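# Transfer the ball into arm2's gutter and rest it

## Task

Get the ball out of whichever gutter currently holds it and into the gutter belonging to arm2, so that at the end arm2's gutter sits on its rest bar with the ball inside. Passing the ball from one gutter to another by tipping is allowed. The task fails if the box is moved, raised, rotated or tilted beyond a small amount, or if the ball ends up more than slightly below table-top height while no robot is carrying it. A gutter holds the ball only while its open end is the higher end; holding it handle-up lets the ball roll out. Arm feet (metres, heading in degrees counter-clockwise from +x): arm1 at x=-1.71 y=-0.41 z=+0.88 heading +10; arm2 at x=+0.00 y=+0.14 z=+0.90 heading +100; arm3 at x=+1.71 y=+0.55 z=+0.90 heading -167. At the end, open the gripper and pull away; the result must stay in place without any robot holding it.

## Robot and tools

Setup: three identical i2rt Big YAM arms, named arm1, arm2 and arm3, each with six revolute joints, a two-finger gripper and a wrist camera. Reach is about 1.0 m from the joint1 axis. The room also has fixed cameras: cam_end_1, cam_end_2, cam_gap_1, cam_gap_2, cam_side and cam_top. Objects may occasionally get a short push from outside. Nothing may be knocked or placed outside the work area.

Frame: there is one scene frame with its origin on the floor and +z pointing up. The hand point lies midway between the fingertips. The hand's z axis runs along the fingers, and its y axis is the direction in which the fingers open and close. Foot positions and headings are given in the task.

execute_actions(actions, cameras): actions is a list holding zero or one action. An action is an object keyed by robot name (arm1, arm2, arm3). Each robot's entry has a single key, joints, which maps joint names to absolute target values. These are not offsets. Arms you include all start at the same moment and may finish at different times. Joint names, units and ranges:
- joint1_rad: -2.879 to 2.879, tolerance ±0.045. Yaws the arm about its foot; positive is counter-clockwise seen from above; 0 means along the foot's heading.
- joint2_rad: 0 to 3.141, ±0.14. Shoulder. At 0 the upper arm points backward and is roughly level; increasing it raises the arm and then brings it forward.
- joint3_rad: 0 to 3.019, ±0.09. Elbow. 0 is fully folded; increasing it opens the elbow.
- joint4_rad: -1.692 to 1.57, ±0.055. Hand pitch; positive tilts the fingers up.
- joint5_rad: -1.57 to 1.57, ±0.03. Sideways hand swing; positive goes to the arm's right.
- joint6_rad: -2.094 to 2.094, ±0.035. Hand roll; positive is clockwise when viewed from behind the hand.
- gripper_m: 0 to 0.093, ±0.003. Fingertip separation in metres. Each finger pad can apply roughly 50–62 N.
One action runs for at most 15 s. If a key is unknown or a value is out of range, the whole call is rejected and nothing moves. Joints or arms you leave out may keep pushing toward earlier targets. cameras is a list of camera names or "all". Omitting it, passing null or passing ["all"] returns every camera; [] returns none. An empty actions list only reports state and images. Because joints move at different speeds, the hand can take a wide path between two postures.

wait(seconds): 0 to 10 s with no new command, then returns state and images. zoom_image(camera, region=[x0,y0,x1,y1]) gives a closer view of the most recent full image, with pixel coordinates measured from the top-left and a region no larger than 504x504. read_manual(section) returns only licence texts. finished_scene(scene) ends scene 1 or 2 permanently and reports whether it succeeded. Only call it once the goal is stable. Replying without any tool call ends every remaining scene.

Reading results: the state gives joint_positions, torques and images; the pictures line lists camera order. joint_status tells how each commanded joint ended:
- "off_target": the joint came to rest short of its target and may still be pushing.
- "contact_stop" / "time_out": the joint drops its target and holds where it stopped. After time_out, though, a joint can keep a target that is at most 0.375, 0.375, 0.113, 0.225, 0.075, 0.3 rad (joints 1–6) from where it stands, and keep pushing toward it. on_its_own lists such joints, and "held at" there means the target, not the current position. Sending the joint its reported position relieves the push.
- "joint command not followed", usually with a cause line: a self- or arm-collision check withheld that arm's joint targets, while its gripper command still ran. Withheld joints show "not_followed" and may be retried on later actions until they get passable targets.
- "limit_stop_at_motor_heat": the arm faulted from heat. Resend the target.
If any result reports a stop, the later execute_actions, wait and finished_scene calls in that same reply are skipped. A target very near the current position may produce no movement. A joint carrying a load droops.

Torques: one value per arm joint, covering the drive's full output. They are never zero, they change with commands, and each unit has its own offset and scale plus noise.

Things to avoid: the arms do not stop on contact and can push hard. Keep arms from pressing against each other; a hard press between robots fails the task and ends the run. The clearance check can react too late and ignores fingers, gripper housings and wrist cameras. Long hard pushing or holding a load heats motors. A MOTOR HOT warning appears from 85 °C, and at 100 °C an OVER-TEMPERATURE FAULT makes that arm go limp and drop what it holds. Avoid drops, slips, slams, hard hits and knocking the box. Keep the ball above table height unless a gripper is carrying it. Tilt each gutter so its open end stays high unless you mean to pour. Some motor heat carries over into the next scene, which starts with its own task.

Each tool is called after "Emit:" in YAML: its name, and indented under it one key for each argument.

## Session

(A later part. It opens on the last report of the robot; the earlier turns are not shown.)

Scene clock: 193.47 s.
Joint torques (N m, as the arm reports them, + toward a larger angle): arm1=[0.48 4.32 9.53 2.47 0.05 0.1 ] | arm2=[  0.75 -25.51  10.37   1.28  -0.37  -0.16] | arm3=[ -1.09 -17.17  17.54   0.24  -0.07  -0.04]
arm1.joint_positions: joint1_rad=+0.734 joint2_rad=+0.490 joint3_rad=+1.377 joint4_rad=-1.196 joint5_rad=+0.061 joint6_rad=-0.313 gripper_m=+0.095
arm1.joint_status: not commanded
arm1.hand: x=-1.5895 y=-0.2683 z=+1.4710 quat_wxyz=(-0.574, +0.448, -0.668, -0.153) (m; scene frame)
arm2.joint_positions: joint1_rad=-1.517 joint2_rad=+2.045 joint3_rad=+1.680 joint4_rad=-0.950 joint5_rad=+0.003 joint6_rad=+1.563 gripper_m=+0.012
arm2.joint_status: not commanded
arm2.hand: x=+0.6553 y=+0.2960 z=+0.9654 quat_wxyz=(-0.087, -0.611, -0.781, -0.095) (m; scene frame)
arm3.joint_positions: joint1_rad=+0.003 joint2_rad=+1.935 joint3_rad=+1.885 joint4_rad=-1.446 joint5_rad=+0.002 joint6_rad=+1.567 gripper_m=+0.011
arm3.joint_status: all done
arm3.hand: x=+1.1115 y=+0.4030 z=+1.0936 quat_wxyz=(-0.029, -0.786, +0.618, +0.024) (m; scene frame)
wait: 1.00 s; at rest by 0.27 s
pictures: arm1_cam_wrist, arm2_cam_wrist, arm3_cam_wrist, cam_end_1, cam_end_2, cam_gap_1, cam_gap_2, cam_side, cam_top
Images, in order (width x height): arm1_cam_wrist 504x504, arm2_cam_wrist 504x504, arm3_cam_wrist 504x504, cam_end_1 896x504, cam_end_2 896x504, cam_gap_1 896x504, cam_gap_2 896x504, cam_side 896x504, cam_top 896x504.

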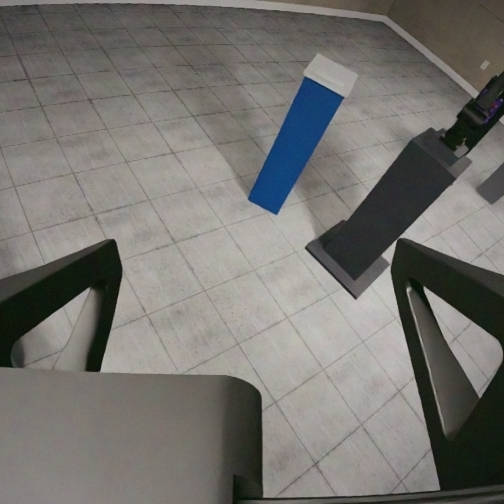

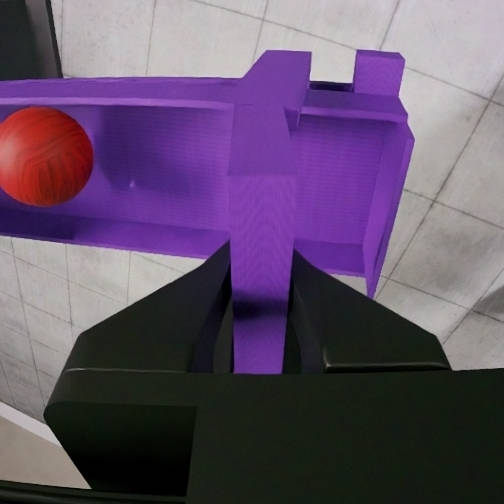

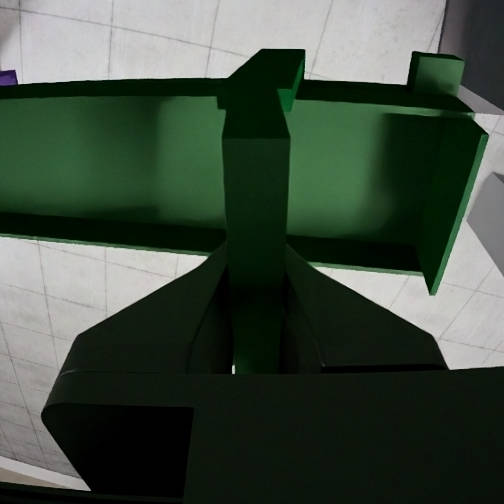

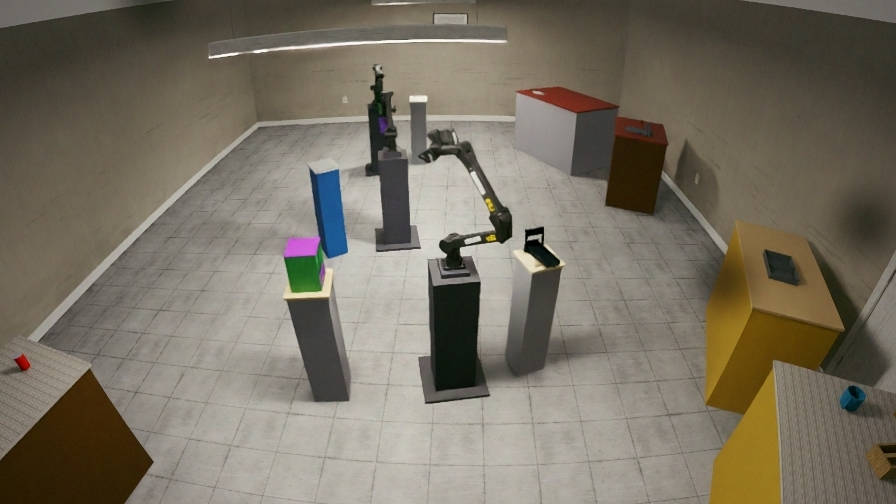

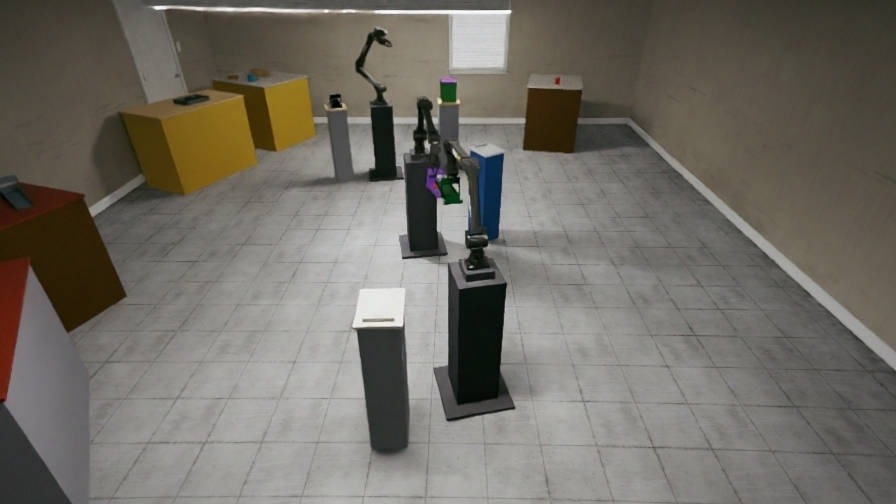

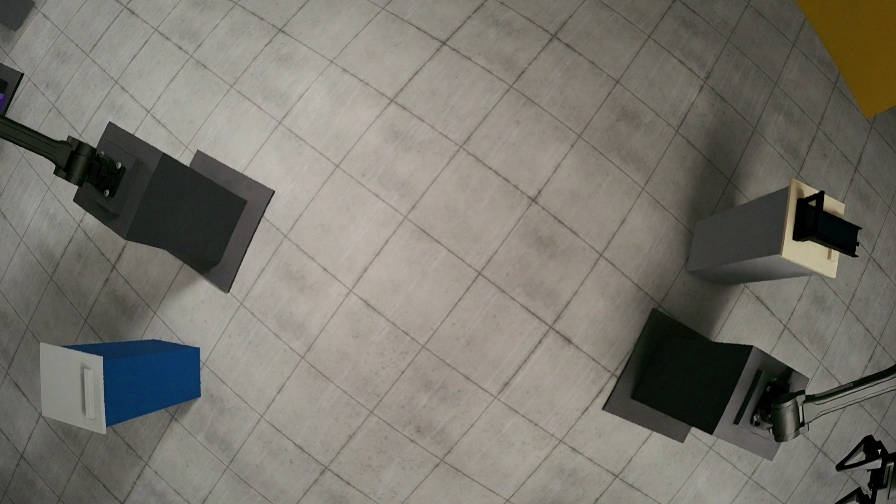

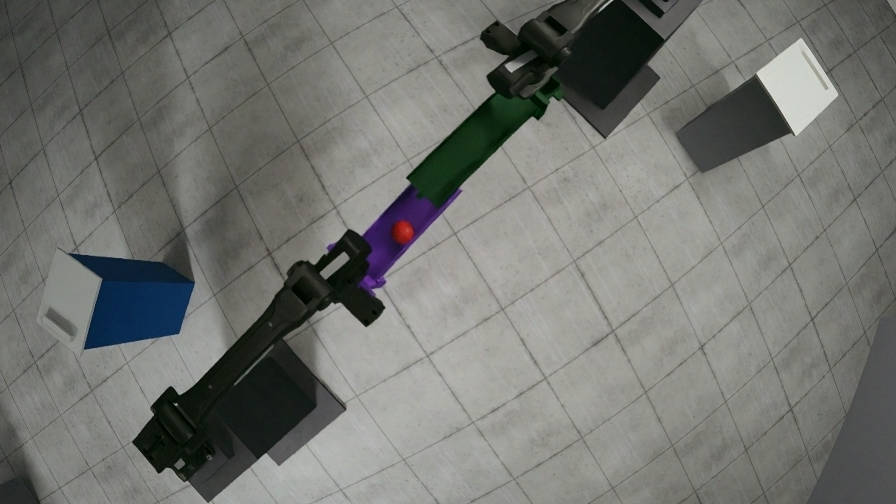

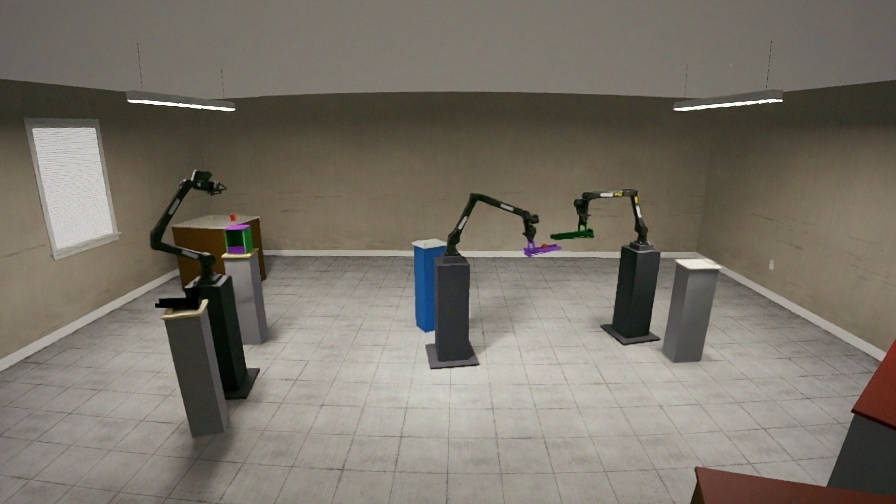

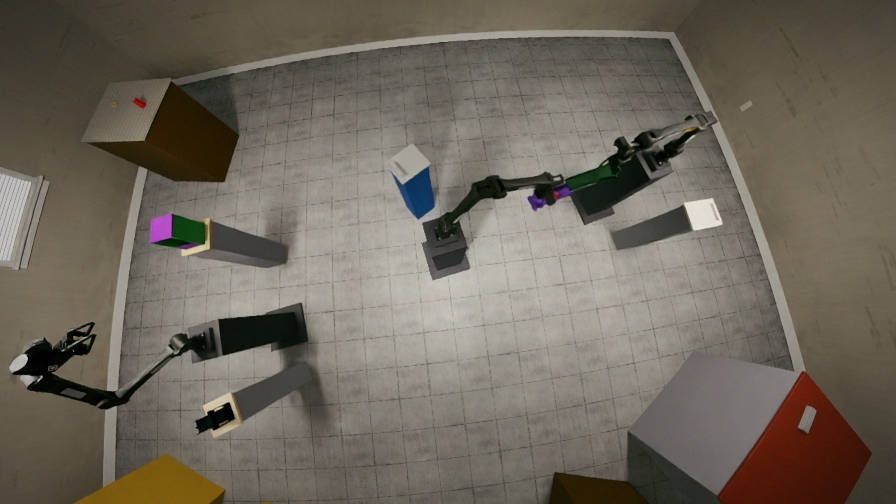

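Emit:
execute_actions:
  actions:
    - {"arm3":{"joints":{"joint1_rad":1.0}},"arm2":{"joints":{"joint4_rad":-0.85}}}
  cameras: ["arm2_cam_wrist"]

Emit:
execute_actions:
  actions:
    - {"arm3":{"joints":{"joint1_rad":1.78,"joint2_rad":1.62,"joint3_rad":1.33,"joint4_rad":-1.124,"joint5_rad":-0.3,"joint6_rad":0.409}},"arm2":{"joints":{"joint1_rad":-1.0,"joint2_rad":1.88,"joint3_rad":1.78,"joint4_rad":-0.95}}}
  cameras: ["arm2_cam_wrist","cam_side"]

Scene clock: 203.97 s.
Joint torques (N m, as the arm reports them, + toward a larger angle): arm1=[0.46 4.33 9.54 2.48 0.05 0.1 ] | arm2=[  1.01 -25.99  10.59   1.51   0.01  -0.07] | arm3=[ -0.97 -17.02  16.53   0.22   0.07  -0.02]
arm1.joint_positions: joint1_rad=+0.734 joint2_rad=+0.490 joint3_rad=+1.377 joint4_rad=-1.196 joint5_rad=+0.061 joint6_rad=-0.313 gripper_m=+0.095
arm1.joint_status: not commanded
arm1.hand: x=-1.5895 y=-0.2683 z=+1.4710 quat_wxyz=(-0.574, +0.448, -0.668, -0.153) (m; scene frame)
arm2.joint_positions: joint1_rad=-1.515 joint2_rad=+2.045 joint3_rad=+1.680 joint4_rad=-0.873 joint5_rad=-0.001 joint6_rad=+1.565 gripper_m=+0.012
arm2.joint_status: all done
arm2.hand: x=+0.6726 y=+0.3020 z=+0.9712 quat_wxyz=(-0.110, -0.607, -0.777, -0.126) (m; scene frame)
arm3.joint_positions: joint1_rad=+1.000 joint2_rad=+1.935 joint3_rad=+1.896 joint4_rad=-1.446 joint5_rad=-0.003 joint6_rad=+1.567 gripper_m=+0.011
arm3.joint_status: all done
arm3.hand: x=+1.5077 y=-0.0410 z=+1.0979 quat_wxyz=(-0.043, -0.985, +0.167, +0.006) (m; scene frame)
pictures: arm2_cam_wrist
Images, in order (width x height): arm2_cam_wrist 504x504.

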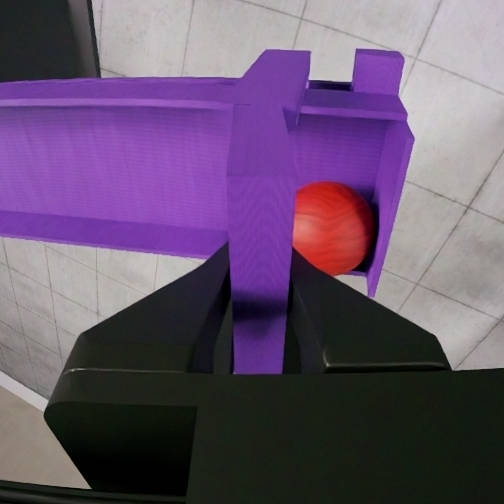

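Scene clock: 205.93 s.
Joint torques (N m, as the arm reports them, + toward a larger angle): arm1=[0.48 4.34 9.53 2.48 0.05 0.1 ] | arm2=[  1.   -22.83  13.64   0.96  -0.08  -0.06] | arm3=[ -1.49 -12.92  13.12   0.88  -0.27  -0.18]
arm1.joint_positions: joint1_rad=+0.734 joint2_rad=+0.490 joint3_rad=+1.377 joint4_rad=-1.196 joint5_rad=+0.061 joint6_rad=-0.313 gripper_m=+0.095
arm1.joint_status: not commanded
arm1.hand: x=-1.5895 y=-0.2683 z=+1.4710 quat_wxyz=(-0.574, +0.448, -0.668, -0.153) (m; scene frame)
arm2.joint_positions: joint1_rad=-1.007 joint2_rad=+1.906 joint3_rad=+1.729 joint4_rad=-0.951 joint5_rad=+0.001 joint6_rad=+1.566 gripper_m=+0.012
arm2.joint_status: all done
arm2.hand: x=+0.5082 y=+0.6103 z=+1.0746 quat_wxyz=(-0.095, -0.388, -0.896, -0.196) (m; scene frame)
arm3.joint_positions: joint1_rad=+1.790 joint2_rad=+1.637 joint3_rad=+1.306 joint4_rad=-1.135 joint5_rad=-0.299 joint6_rad=+0.418 gripper_m=+0.011
arm3.joint_status: all done
arm3.hand: x=+1.9784 y=+0.1178 z=+1.0403 quat_wxyz=(-0.100, -0.681, -0.715, -0.122) (m; scene frame)
pictures: arm2_cam_wrist, cam_side
Images, in order (width x height): arm2_cam_wrist 504x504, cam_side 896x504.

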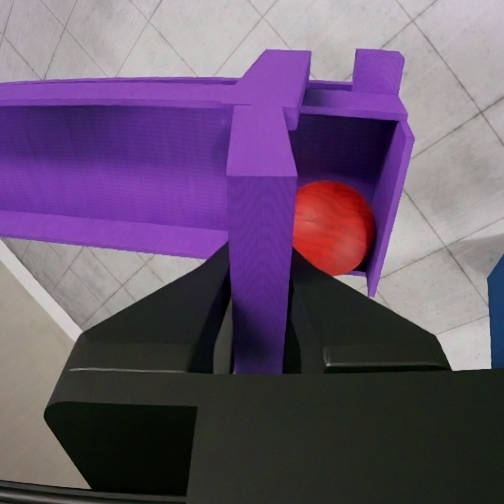

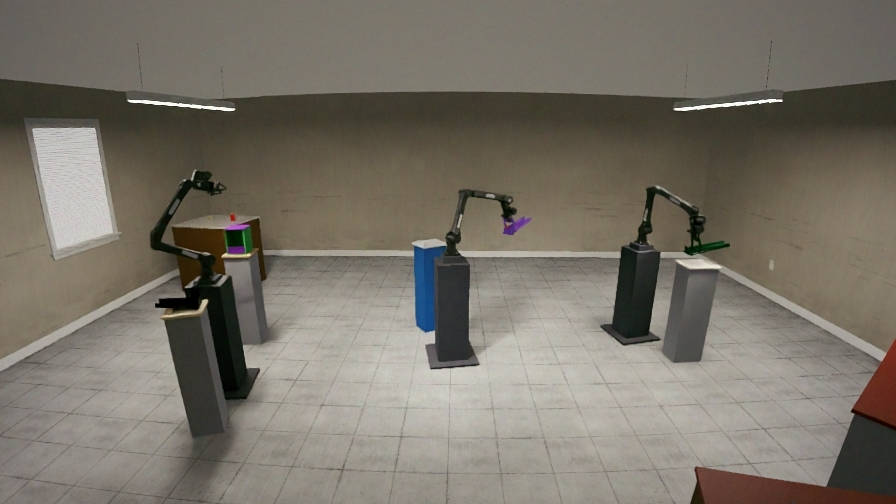

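Emit:
execute_actions:
  actions:
    - {"arm3":{"joints":{"joint1_rad":1.78,"joint2_rad":1.75,"joint3_rad":1.31,"joint4_rad":-1.05,"joint5_rad":-0.21}},"arm2":{"joints":{"joint1_rad":-0.45}}}
  cameras: ["arm3_cam_wrist"]

Emit:
execute_actions:
  actions:
    - {"arm3":{"joints":{"joint2_rad":1.785,"joint5_rad":-0.17}},"arm2":{"joints":{"joint1_rad":0.04,"joint4_rad":-1.04,"joint5_rad":-0.3,"joint6_rad":0.9}}}
  cameras: ["arm2_cam_wrist","arm3_cam_wrist"]

Emit:
execute_actions:
  actions:
    - {"arm2":{"joints":{"joint4_rad":-1.2,"joint5_rad":-0.4,"joint6_rad":0.2}}}
  cameras: ["arm2_cam_wrist","cam_side"]

Emit:
zoom_image:
  camera: "cam_side"
  region: [650, 190, 750, 280]

Scene clock: 217.43 s.
Joint torques (N m, as the arm reports them, + toward a larger angle): arm1=[0.44 4.33 9.53 2.49 0.04 0.1 ] | arm2=[  0.91 -22.92  13.69   0.76  -0.06  -0.06] | arm3=[ -1.59 -14.38  11.84   0.79  -0.19  -0.13]
arm1.joint_positions: joint1_rad=+0.734 joint2_rad=+0.490 joint3_rad=+1.377 joint4_rad=-1.196 joint5_rad=+0.061 joint6_rad=-0.313 gripper_m=+0.095
arm1.joint_status: not commanded
arm1.hand: x=-1.5895 y=-0.2683 z=+1.4710 quat_wxyz=(-0.574, +0.448, -0.668, -0.153) (m; scene frame)
arm2.joint_positions: joint1_rad=-0.457 joint2_rad=+1.906 joint3_rad=+1.729 joint4_rad=-0.951 joint5_rad=+0.001 joint6_rad=+1.566 gripper_m=+0.012
arm2.joint_status: all done
arm2.hand: x=+0.1881 y=+0.8076 z=+1.0696 quat_wxyz=(-0.035, -0.131, -0.968, -0.211) (m; scene frame)
arm3.joint_positions: joint1_rad=+1.790 joint2_rad=+1.773 joint3_rad=+1.292 joint4_rad=-1.061 joint5_rad=-0.209 joint6_rad=+0.416 gripper_m=+0.011
arm3.joint_status: all done
arm3.hand: x=+1.9688 y=+0.1030 z=+0.9666 quat_wxyz=(-0.049, -0.690, -0.716, -0.093) (m; scene frame)
pictures: arm3_cam_wrist
Images, in order (width x height): arm3_cam_wrist 504x504.

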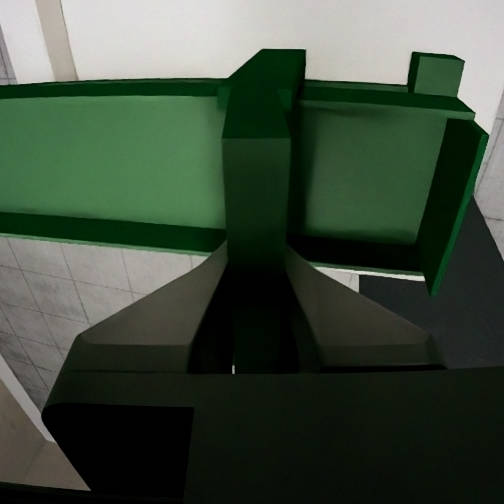

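Scene clock: 219.23 s.
Joint torques (N m, as the arm reports them, + toward a larger angle): arm1=[0.46 4.31 9.53 2.47 0.05 0.1 ] | arm2=[  1.41 -22.7   13.54   0.59  -0.53  -0.16] | arm3=[ -1.41 -12.06  11.74   0.76   0.21  -0.07]
arm1.joint_positions: joint1_rad=+0.734 joint2_rad=+0.490 joint3_rad=+1.377 joint4_rad=-1.196 joint5_rad=+0.061 joint6_rad=-0.313 gripper_m=+0.095
arm1.joint_status: not commanded
arm1.hand: x=-1.5895 y=-0.2683 z=+1.4710 quat_wxyz=(-0.574, +0.448, -0.668, -0.153) (m; scene frame)
arm2.joint_positions: joint1_rad=+0.033 joint2_rad=+1.906 joint3_rad=+1.729 joint4_rad=-1.038 joint5_rad=-0.295 joint6_rad=+0.907 gripper_m=+0.012
arm2.joint_status: all done
arm2.hand: x=-0.1913 y=+0.7860 z=+1.0660 quat_wxyz=(+0.102, +0.437, -0.872, -0.195) (m; scene frame)
arm3.joint_positions: joint1_rad=+1.790 joint2_rad=+1.773 joint3_rad=+1.292 joint4_rad=-1.060 joint5_rad=-0.181 joint6_rad=+0.411 gripper_m=+0.011
arm3.joint_status: all done
arm3.hand: x=+1.9647 y=+0.1006 z=+0.9657 quat_wxyz=(-0.045, -0.689, -0.719, -0.080) (m; scene frame)
pictures: arm2_cam_wrist, arm3_cam_wrist
Images, in order (width x height): arm2_cam_wrist 504x504, arm3_cam_wrist 504x504.

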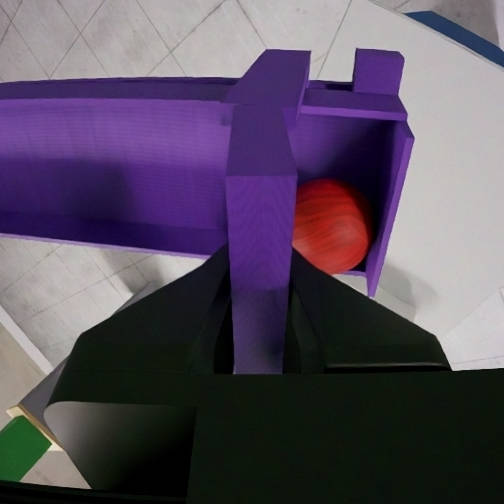

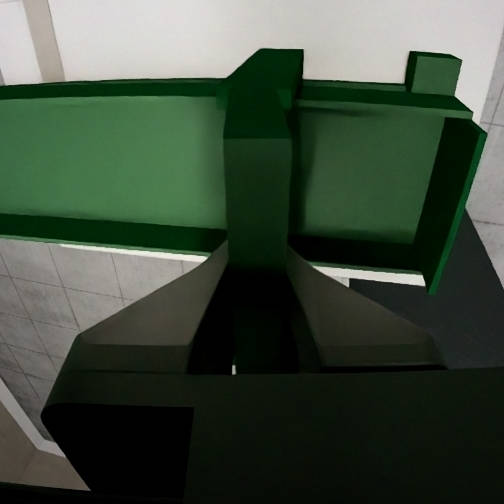

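Scene clock: 220.90 s.
Joint torques (N m, as the arm reports them, + toward a larger angle): arm1=[0.48 4.34 9.53 2.47 0.05 0.1 ] | arm2=[  1.13 -22.61  13.34   0.28  -0.85  -0.17] | arm3=[ -1.49 -12.13  11.74   0.74   0.22  -0.07]
arm1.joint_positions: joint1_rad=+0.734 joint2_rad=+0.490 joint3_rad=+1.377 joint4_rad=-1.196 joint5_rad=+0.061 joint6_rad=-0.313 gripper_m=+0.095
arm1.joint_status: not commanded
arm1.hand: x=-1.5895 y=-0.2683 z=+1.4710 quat_wxyz=(-0.574, +0.448, -0.668, -0.153) (m; scene frame)
arm2.joint_positions: joint1_rad=+0.033 joint2_rad=+1.906 joint3_rad=+1.729 joint4_rad=-1.195 joint5_rad=-0.392 joint6_rad=+0.207 gripper_m=+0.012
arm2.joint_status: all done
arm2.hand: x=-0.1987 y=+0.7465 z=+1.0618 quat_wxyz=(+0.112, +0.706, -0.676, -0.180) (m; scene frame)
arm3.joint_positions: joint1_rad=+1.790 joint2_rad=+1.773 joint3_rad=+1.292 joint4_rad=-1.060 joint5_rad=-0.181 joint6_rad=+0.411 gripper_m=+0.011
arm3.joint_status: not commanded
arm3.hand: x=+1.9647 y=+0.1006 z=+0.9657 quat_wxyz=(-0.045, -0.689, -0.719, -0.080) (m; scene frame)
pictures: arm2_cam_wrist, cam_side
Images, in order (width x height): arm2_cam_wrist 504x504, cam_side 896x504.

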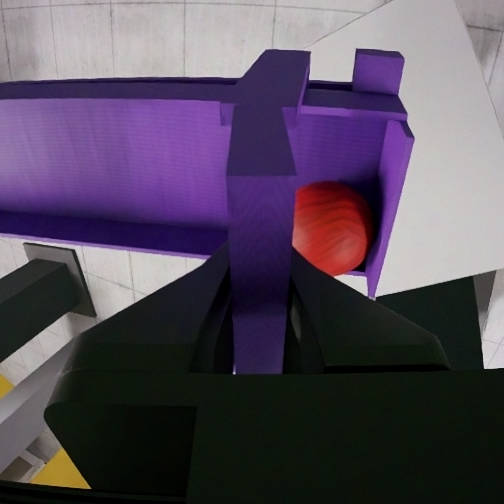

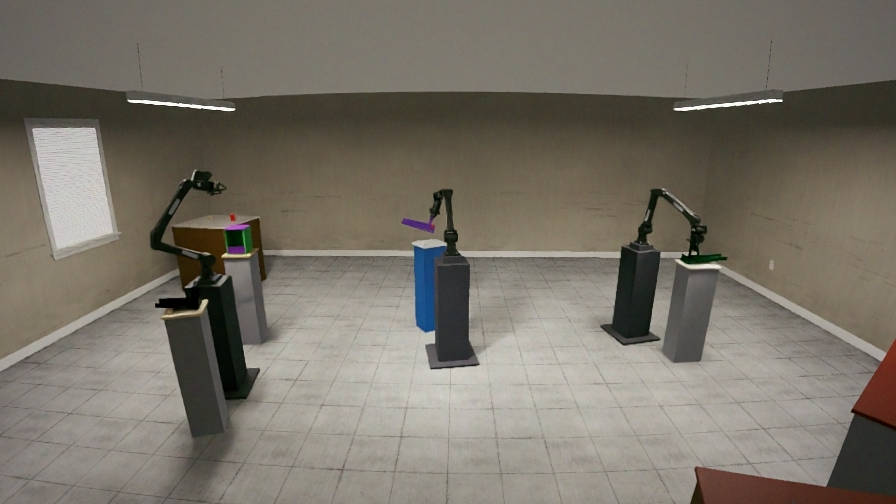

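Region (650, 190, 750, 280) of cam_side's 896x504 image, scaled by 5.040, with more detail than that image has; it fills the top 454 rows of this view, and the rest is white.

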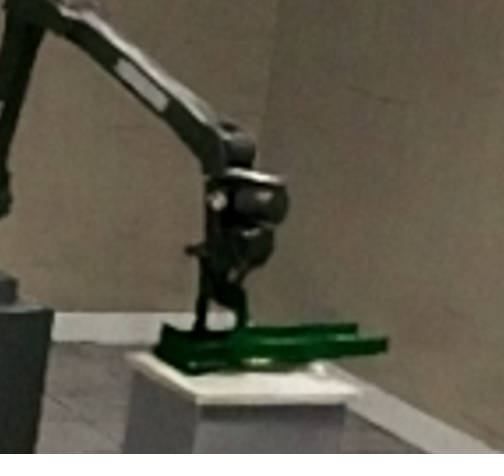

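Emit:
execute_actions:
  actions:
    - {"arm3":{"joints":{"gripper_m":0.09}},"arm2":{"joints":{"joint1_rad":0.04,"joint3_rad":1.87,"joint4_rad":-1.49,"joint5_rad":-0.38,"joint6_rad":-0.35}}}
  cameras: ["arm2_cam_wrist","arm3_cam_wrist"]

Emit:
execute_actions:
  actions:
    - {"arm3":{"joints":{"joint2_rad":1.4,"joint3_rad":1.5,"joint4_rad":-1.3}},"arm2":{"joints":{"joint2_rad":2.06,"joint3_rad":1.846,"joint4_rad":-1.38,"joint5_rad":-0.25}}}
  cameras: ["arm2_cam_wrist","cam_side"]

Emit:
zoom_image:
  camera: "cam_side"
  region: [390, 180, 490, 270]

Scene clock: 228.03 s.
Joint torques (N m, as the arm reports them, + toward a larger angle): arm1=[0.46 4.34 9.54 2.48 0.05 0.1 ] | arm2=[  1.49 -21.62  14.24  -0.34  -0.7   -0.15] | arm3=[ -1.41 -11.93  11.79   0.74   0.    -0.07]
arm1.joint_positions: joint1_rad=+0.734 joint2_rad=+0.490 joint3_rad=+1.377 joint4_rad=-1.196 joint5_rad=+0.061 joint6_rad=-0.313 gripper_m=+0.095
arm1.joint_status: not commanded
arm1.hand: x=-1.5895 y=-0.2683 z=+1.4710 quat_wxyz=(-0.574, +0.448, -0.668, -0.153) (m; scene frame)
arm2.joint_positions: joint1_rad=+0.033 joint2_rad=+1.906 joint3_rad=+1.805 joint4_rad=-1.479 joint5_rad=-0.376 joint6_rad=-0.343 gripper_m=+0.012
arm2.joint_status: all done
arm2.hand: x=-0.1870 y=+0.7039 z=+1.0855 quat_wxyz=(+0.131, +0.858, -0.479, -0.131) (m; scene frame)
arm3.joint_positions: joint1_rad=+1.790 joint2_rad=+1.773 joint3_rad=+1.292 joint4_rad=-1.060 joint5_rad=-0.175 joint6_rad=+0.411 gripper_m=+0.090
arm3.joint_status: all done
arm3.hand: x=+1.9638 y=+0.1001 z=+0.9655 quat_wxyz=(-0.044, -0.689, -0.719, -0.077) (m; scene frame)
pictures: arm2_cam_wrist, arm3_cam_wrist
Images, in order (width x height): arm2_cam_wrist 504x504, arm3_cam_wrist 504x504.

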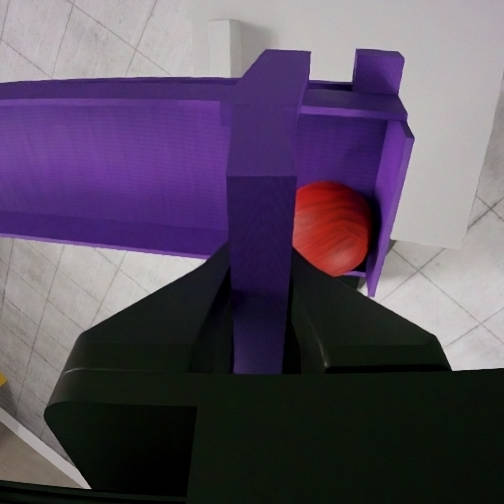

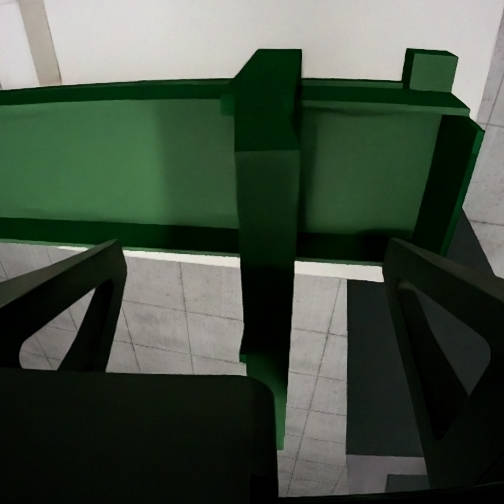

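Scene clock: 229.53 s.
Joint torques (N m, as the arm reports them, + toward a larger angle): arm1=[0.45 4.32 9.53 2.47 0.05 0.1 ] | arm2=[  1.29 -25.35  11.8    0.08  -0.53  -0.15] | arm3=[-1.4  -9.9  12.88  0.44 -0.01 -0.08]
arm1.joint_positions: joint1_rad=+0.734 joint2_rad=+0.490 joint3_rad=+1.377 joint4_rad=-1.196 joint5_rad=+0.061 joint6_rad=-0.313 gripper_m=+0.095
arm1.joint_status: not commanded
arm1.hand: x=-1.5895 y=-0.2683 z=+1.4710 quat_wxyz=(-0.574, +0.448, -0.668, -0.153) (m; scene frame)
arm2.joint_positions: joint1_rad=+0.033 joint2_rad=+2.096 joint3_rad=+1.805 joint4_rad=-1.386 joint5_rad=-0.247 joint6_rad=-0.344 gripper_m=+0.012
arm2.joint_status: all done
arm2.hand: x=-0.1704 y=+0.7287 z=+0.9666 quat_wxyz=(+0.126, +0.863, -0.487, -0.051) (m; scene frame)
arm3.joint_positions: joint1_rad=+1.790 joint2_rad=+1.403 joint3_rad=+1.488 joint4_rad=-1.291 joint5_rad=-0.174 joint6_rad=+0.411 gripper_m=+0.090
arm3.joint_status: all done
arm3.hand: x=+1.9561 y=+0.1158 z=+1.2180 quat_wxyz=(-0.199, -0.667, -0.717, -0.017) (m; scene frame)
pictures: arm2_cam_wrist, cam_side
Images, in order (width x height): arm2_cam_wrist 504x504, cam_side 896x504.

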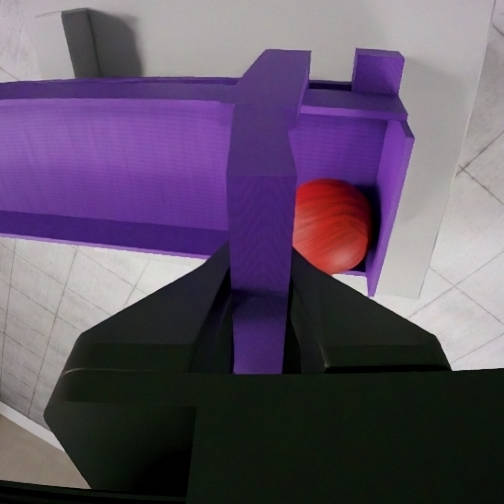

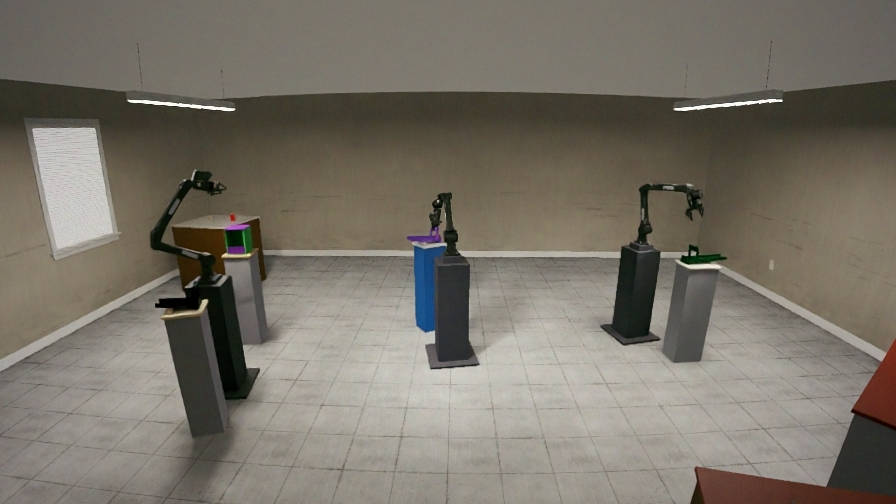

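Region (390, 180, 490, 270) of cam_side's 896x504 image, scaled by 5.040, with more detail than that image has; it fills the top 454 rows of this view, and the rest is white.

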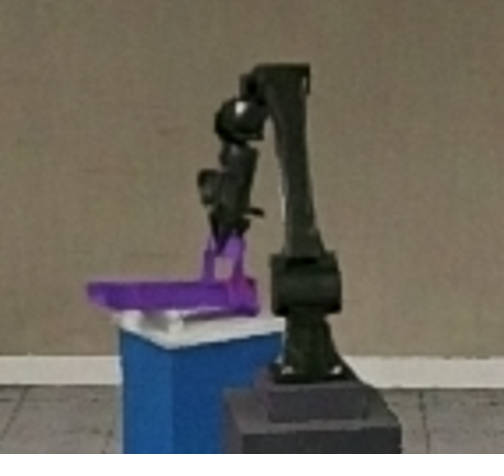

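Emit:
execute_actions:
  actions:
    - {"arm2":{"joints":{"joint1_rad":0.04,"joint3_rad":1.885,"joint4_rad":-1.375,"joint5_rad":-0.19}}}
  cameras: ["arm2_cam_wrist"]

Emit:
execute_actions:
  actions:
    - {"arm2":{"joints":{"joint2_rad":2.125,"joint5_rad":-0.15}}}
  cameras: ["arm2_cam_wrist","cam_side"]

Emit:
zoom_image:
  camera: "cam_side"
  region: [390, 180, 490, 270]

Scene clock: 235.63 s.
Joint torques (N m, as the arm reports them, + toward a larger angle): arm1=[0.47 4.33 9.54 2.47 0.05 0.1 ] | arm2=[  1.24 -25.14  14.32   0.36  -0.34  -0.13] | arm3=[-1.44 -9.67 12.94  0.57 -0.02 -0.09]
arm1.joint_positions: joint1_rad=+0.734 joint2_rad=+0.490 joint3_rad=+1.377 joint4_rad=-1.196 joint5_rad=+0.061 joint6_rad=-0.313 gripper_m=+0.095
arm1.joint_status: not commanded
arm1.hand: x=-1.5895 y=-0.2683 z=+1.4710 quat_wxyz=(-0.574, +0.448, -0.668, -0.153) (m; scene frame)
arm2.joint_positions: joint1_rad=+0.033 joint2_rad=+2.096 joint3_rad=+1.814 joint4_rad=-1.383 joint5_rad=-0.190 joint6_rad=-0.344 gripper_m=+0.012
arm2.joint_status: all done
arm2.hand: x=-0.1618 y=+0.7343 z=+0.9675 quat_wxyz=(+0.103, +0.867, -0.487, -0.034) (m; scene frame)
arm3.joint_positions: joint1_rad=+1.790 joint2_rad=+1.403 joint3_rad=+1.488 joint4_rad=-1.291 joint5_rad=-0.174 joint6_rad=+0.411 gripper_m=+0.090
arm3.joint_status: not commanded
arm3.hand: x=+1.9561 y=+0.1158 z=+1.2180 quat_wxyz=(-0.199, -0.667, -0.717, -0.017) (m; scene frame)
pictures: arm2_cam_wrist
Images, in order (width x height): arm2_cam_wrist 504x504.

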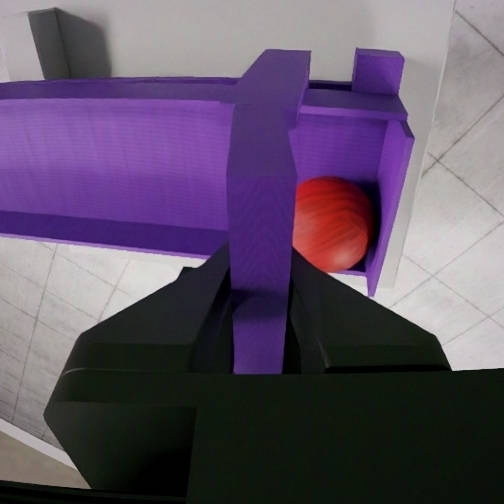

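Scene clock: 236.33 s.
Joint torques (N m, as the arm reports them, + toward a larger angle): arm1=[0.47 4.33 9.54 2.48 0.05 0.1 ] | arm2=[  1.32 -19.61  13.77   0.18  -0.08  -0.06] | arm3=[-1.46 -9.62 12.92  0.54 -0.01 -0.08]
arm1.joint_positions: joint1_rad=+0.734 joint2_rad=+0.490 joint3_rad=+1.377 joint4_rad=-1.196 joint5_rad=+0.061 joint6_rad=-0.313 gripper_m=+0.095
arm1.joint_status: not commanded
arm1.hand: x=-1.5895 y=-0.2683 z=+1.4710 quat_wxyz=(-0.574, +0.448, -0.668, -0.153) (m; scene frame)
arm2.joint_positions: joint1_rad=+0.033 joint2_rad=+2.103 joint3_rad=+1.821 joint4_rad=-1.383 joint5_rad=-0.155 joint6_rad=-0.353 gripper_m=+0.012
arm2.joint_status: all done
arm2.hand: x=-0.1567 y=+0.7374 z=+0.9652 quat_wxyz=(+0.091, +0.871, -0.483, -0.021) (m; scene frame)
arm3.joint_positions: joint1_rad=+1.790 joint2_rad=+1.403 joint3_rad=+1.488 joint4_rad=-1.291 joint5_rad=-0.174 joint6_rad=+0.411 gripper_m=+0.090
arm3.joint_status: not commanded
arm3.hand: x=+1.9561 y=+0.1158 z=+1.2180 quat_wxyz=(-0.199, -0.667, -0.717, -0.017) (m; scene frame)
pictures: arm2_cam_wrist, cam_side
Images, in order (width x height): arm2_cam_wrist 504x504, cam_side 896x504.

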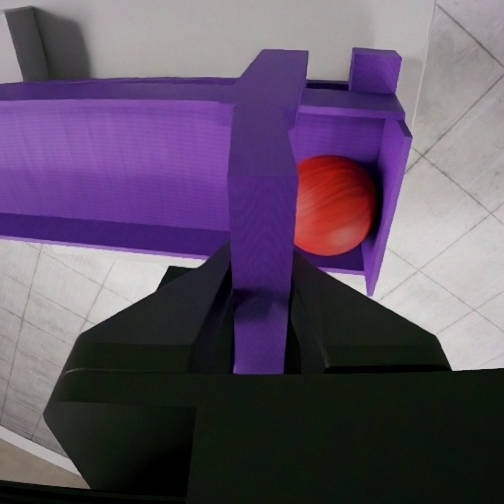

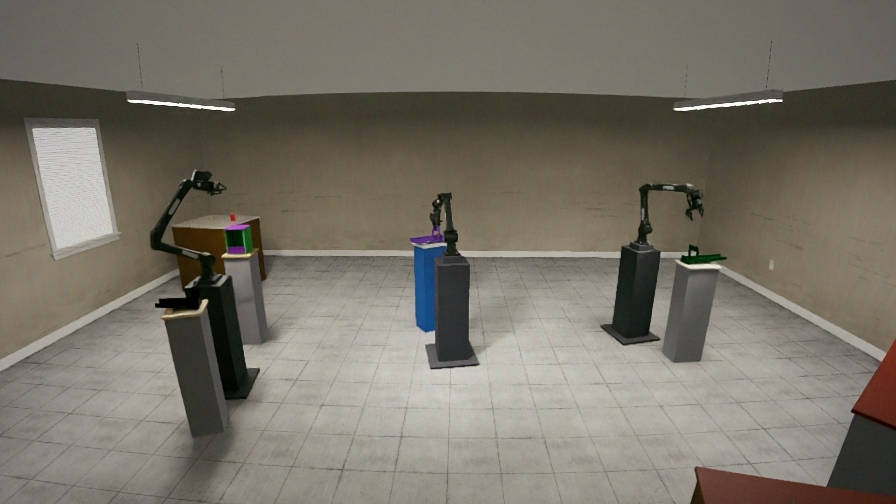

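Region (390, 180, 490, 270) of cam_side's 896x504 image, scaled by 5.040, with more detail than that image has; it fills the top 454 rows of this view, and the rest is white.

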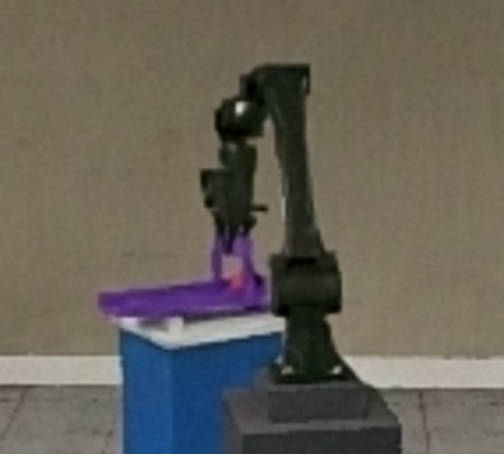

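Emit:
execute_actions:
  actions:
    - {"arm2":{"joints":{"joint2_rad":2.07,"joint3_rad":1.92,"joint5_rad":-0.21}}}
  cameras: ["arm2_cam_wrist"]

Emit:
execute_actions:
  actions:
    - {"arm2":{"joints":{"joint2_rad":2.115,"joint4_rad":-1.365,"joint5_rad":-0.15}}}
  cameras: ["arm2_cam_wrist"]

Scene clock: 241.53 s.
Joint torques (N m, as the arm reports them, + toward a larger angle): arm1=[0.5  4.33 9.54 2.48 0.05 0.1 ] | arm2=[  1.23 -25.36  14.16   0.3   -0.63  -0.08] | arm3=[-1.53 -9.67 12.95  0.56 -0.02 -0.08]
arm1.joint_positions: joint1_rad=+0.734 joint2_rad=+0.490 joint3_rad=+1.377 joint4_rad=-1.196 joint5_rad=+0.061 joint6_rad=-0.313 gripper_m=+0.095
arm1.joint_status: not commanded
arm1.hand: x=-1.5895 y=-0.2683 z=+1.4710 quat_wxyz=(-0.574, +0.448, -0.668, -0.153) (m; scene frame)
arm2.joint_positions: joint1_rad=+0.033 joint2_rad=+2.103 joint3_rad=+1.853 joint4_rad=-1.382 joint5_rad=-0.204 joint6_rad=-0.353 gripper_m=+0.012
arm2.joint_status: all done
arm2.hand: x=-0.1672 y=+0.7468 z=+0.9775 quat_wxyz=(+0.094, +0.870, -0.482, -0.050) (m; scene frame)
arm3.joint_positions: joint1_rad=+1.790 joint2_rad=+1.403 joint3_rad=+1.488 joint4_rad=-1.291 joint5_rad=-0.174 joint6_rad=+0.411 gripper_m=+0.090
arm3.joint_status: not commanded
arm3.hand: x=+1.9561 y=+0.1158 z=+1.2180 quat_wxyz=(-0.199, -0.667, -0.717, -0.017) (m; scene frame)
pictures: arm2_cam_wrist
Images, in order (width x height): arm2_cam_wrist 504x504.

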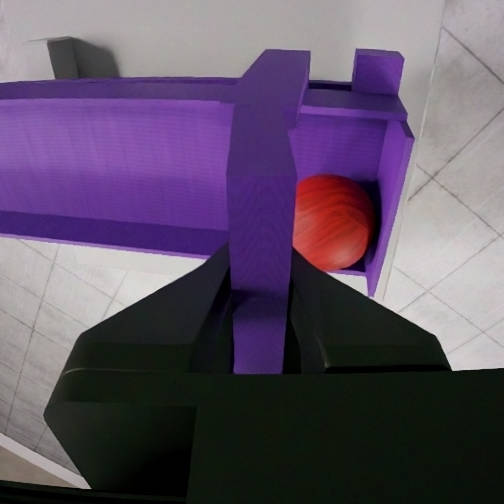

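Scene clock: 242.10 s.
Joint torques (N m, as the arm reports them, + toward a larger angle): arm1=[0.45 4.33 9.54 2.48 0.05 0.1 ] | arm2=[  1.47 -21.25  14.     0.3   -0.31  -0.05] | arm3=[-1.45 -9.52 12.92  0.54 -0.02 -0.08]
arm1.joint_positions: joint1_rad=+0.734 joint2_rad=+0.490 joint3_rad=+1.377 joint4_rad=-1.196 joint5_rad=+0.061 joint6_rad=-0.313 gripper_m=+0.095
arm1.joint_status: not commanded
arm1.hand: x=-1.5895 y=-0.2683 z=+1.4710 quat_wxyz=(-0.574, +0.448, -0.668, -0.153) (m; scene frame)
arm2.joint_positions: joint1_rad=+0.033 joint2_rad=+2.107 joint3_rad=+1.853 joint4_rad=-1.374 joint5_rad=-0.150 joint6_rad=-0.353 gripper_m=+0.012
arm2.joint_status: all done
arm2.hand: x=-0.1586 y=+0.7501 z=+0.9733 quat_wxyz=(+0.076, +0.872, -0.482, -0.031) (m; scene frame)
arm3.joint_positions: joint1_rad=+1.790 joint2_rad=+1.403 joint3_rad=+1.488 joint4_rad=-1.291 joint5_rad=-0.174 joint6_rad=+0.411 gripper_m=+0.090
arm3.joint_status: not commanded
arm3.hand: x=+1.9561 y=+0.1158 z=+1.2180 quat_wxyz=(-0.199, -0.667, -0.717, -0.017) (m; scene frame)
pictures: arm2_cam_wrist
Images, in order (width x height): arm2_cam_wrist 504x504.

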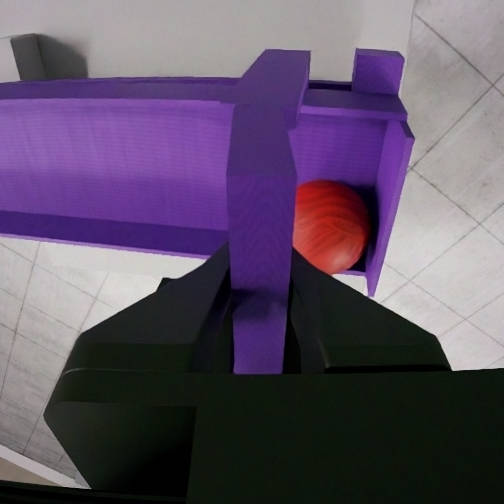

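Emit:
execute_actions:
  actions:
    - {"arm2":{"joints":{"joint2_rad":2.135}}}
  cameras: ["arm2_cam_wrist"]

Emit:
execute_actions:
  actions:
    - {"arm2":{"joints":{"gripper_m":0.09}}}
  cameras: ["arm2_cam_wrist","cam_side"]

Scene clock: 245.70 s.
Joint torques (N m, as the arm reports them, + toward a larger angle): arm1=[0.46 4.32 9.53 2.47 0.05 0.1 ] | arm2=[  1.22 -20.78  13.88   0.39  -0.21  -0.07] | arm3=[-1.53 -9.69 12.93  0.56 -0.01 -0.09]
arm1.joint_positions: joint1_rad=+0.734 joint2_rad=+0.490 joint3_rad=+1.377 joint4_rad=-1.196 joint5_rad=+0.061 joint6_rad=-0.313 gripper_m=+0.095
arm1.joint_status: not commanded
arm1.hand: x=-1.5895 y=-0.2683 z=+1.4710 quat_wxyz=(-0.574, +0.448, -0.668, -0.153) (m; scene frame)
arm2.joint_positions: joint1_rad=+0.033 joint2_rad=+2.119 joint3_rad=+1.855 joint4_rad=-1.374 joint5_rad=-0.152 joint6_rad=-0.353 gripper_m=+0.012
arm2.joint_status: all done
arm2.hand: x=-0.1592 y=+0.7503 z=+0.9666 quat_wxyz=(+0.080, +0.872, -0.482, -0.029) (m; scene frame)
arm3.joint_positions: joint1_rad=+1.790 joint2_rad=+1.403 joint3_rad=+1.488 joint4_rad=-1.291 joint5_rad=-0.174 joint6_rad=+0.411 gripper_m=+0.090
arm3.joint_status: not commanded
arm3.hand: x=+1.9561 y=+0.1158 z=+1.2180 quat_wxyz=(-0.199, -0.667, -0.717, -0.017) (m; scene frame)
pictures: arm2_cam_wrist
Images, in order (width x height): arm2_cam_wrist 504x504.

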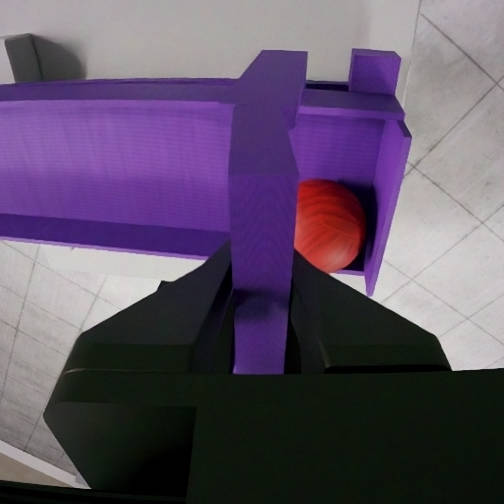

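Scene clock: 246.40 s.
Joint torques (N m, as the arm reports them, + toward a larger angle): arm1=[0.49 4.34 9.54 2.47 0.05 0.1 ] | arm2=[  0.62 -20.63  13.74   0.25  -0.28  -0.05] | arm3=[-1.42 -9.62 12.91  0.55 -0.01 -0.08]
arm1.joint_positions: joint1_rad=+0.734 joint2_rad=+0.490 joint3_rad=+1.377 joint4_rad=-1.196 joint5_rad=+0.061 joint6_rad=-0.313 gripper_m=+0.095
arm1.joint_status: not commanded
arm1.hand: x=-1.5895 y=-0.2683 z=+1.4710 quat_wxyz=(-0.574, +0.448, -0.668, -0.153) (m; scene frame)
arm2.joint_positions: joint1_rad=+0.033 joint2_rad=+2.119 joint3_rad=+1.858 joint4_rad=-1.374 joint5_rad=-0.150 joint6_rad=-0.353 gripper_m=+0.090
arm2.joint_status: all done
arm2.hand: x=-0.1591 y=+0.7512 z=+0.9675 quat_wxyz=(+0.078, +0.872, -0.482, -0.029) (m; scene frame)
arm3.joint_positions: joint1_rad=+1.790 joint2_rad=+1.403 joint3_rad=+1.488 joint4_rad=-1.291 joint5_rad=-0.174 joint6_rad=+0.411 gripper_m=+0.090
arm3.joint_status: not commanded
arm3.hand: x=+1.9561 y=+0.1158 z=+1.2180 quat_wxyz=(-0.199, -0.667, -0.717, -0.017) (m; scene frame)
pictures: arm2_cam_wrist, cam_side
Images, in order (width x height): arm2_cam_wrist 504x504, cam_side 896x504.

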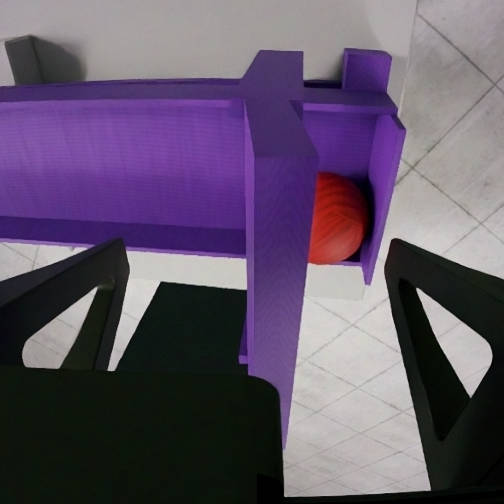

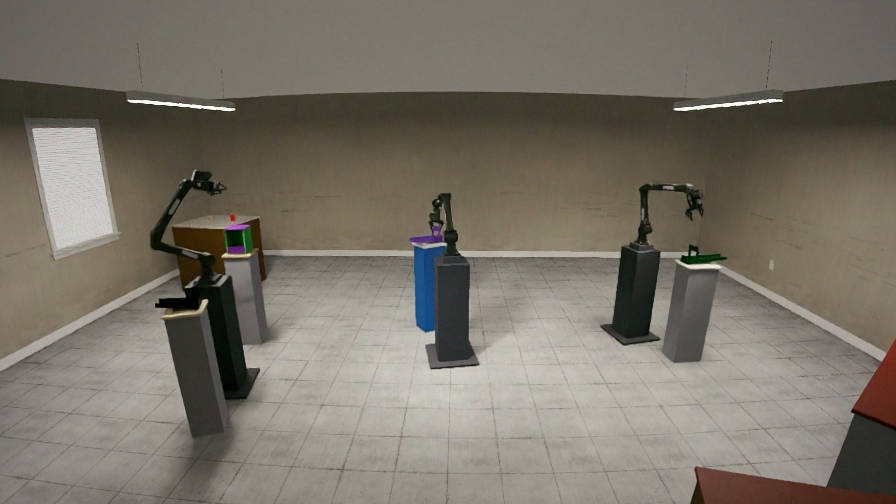

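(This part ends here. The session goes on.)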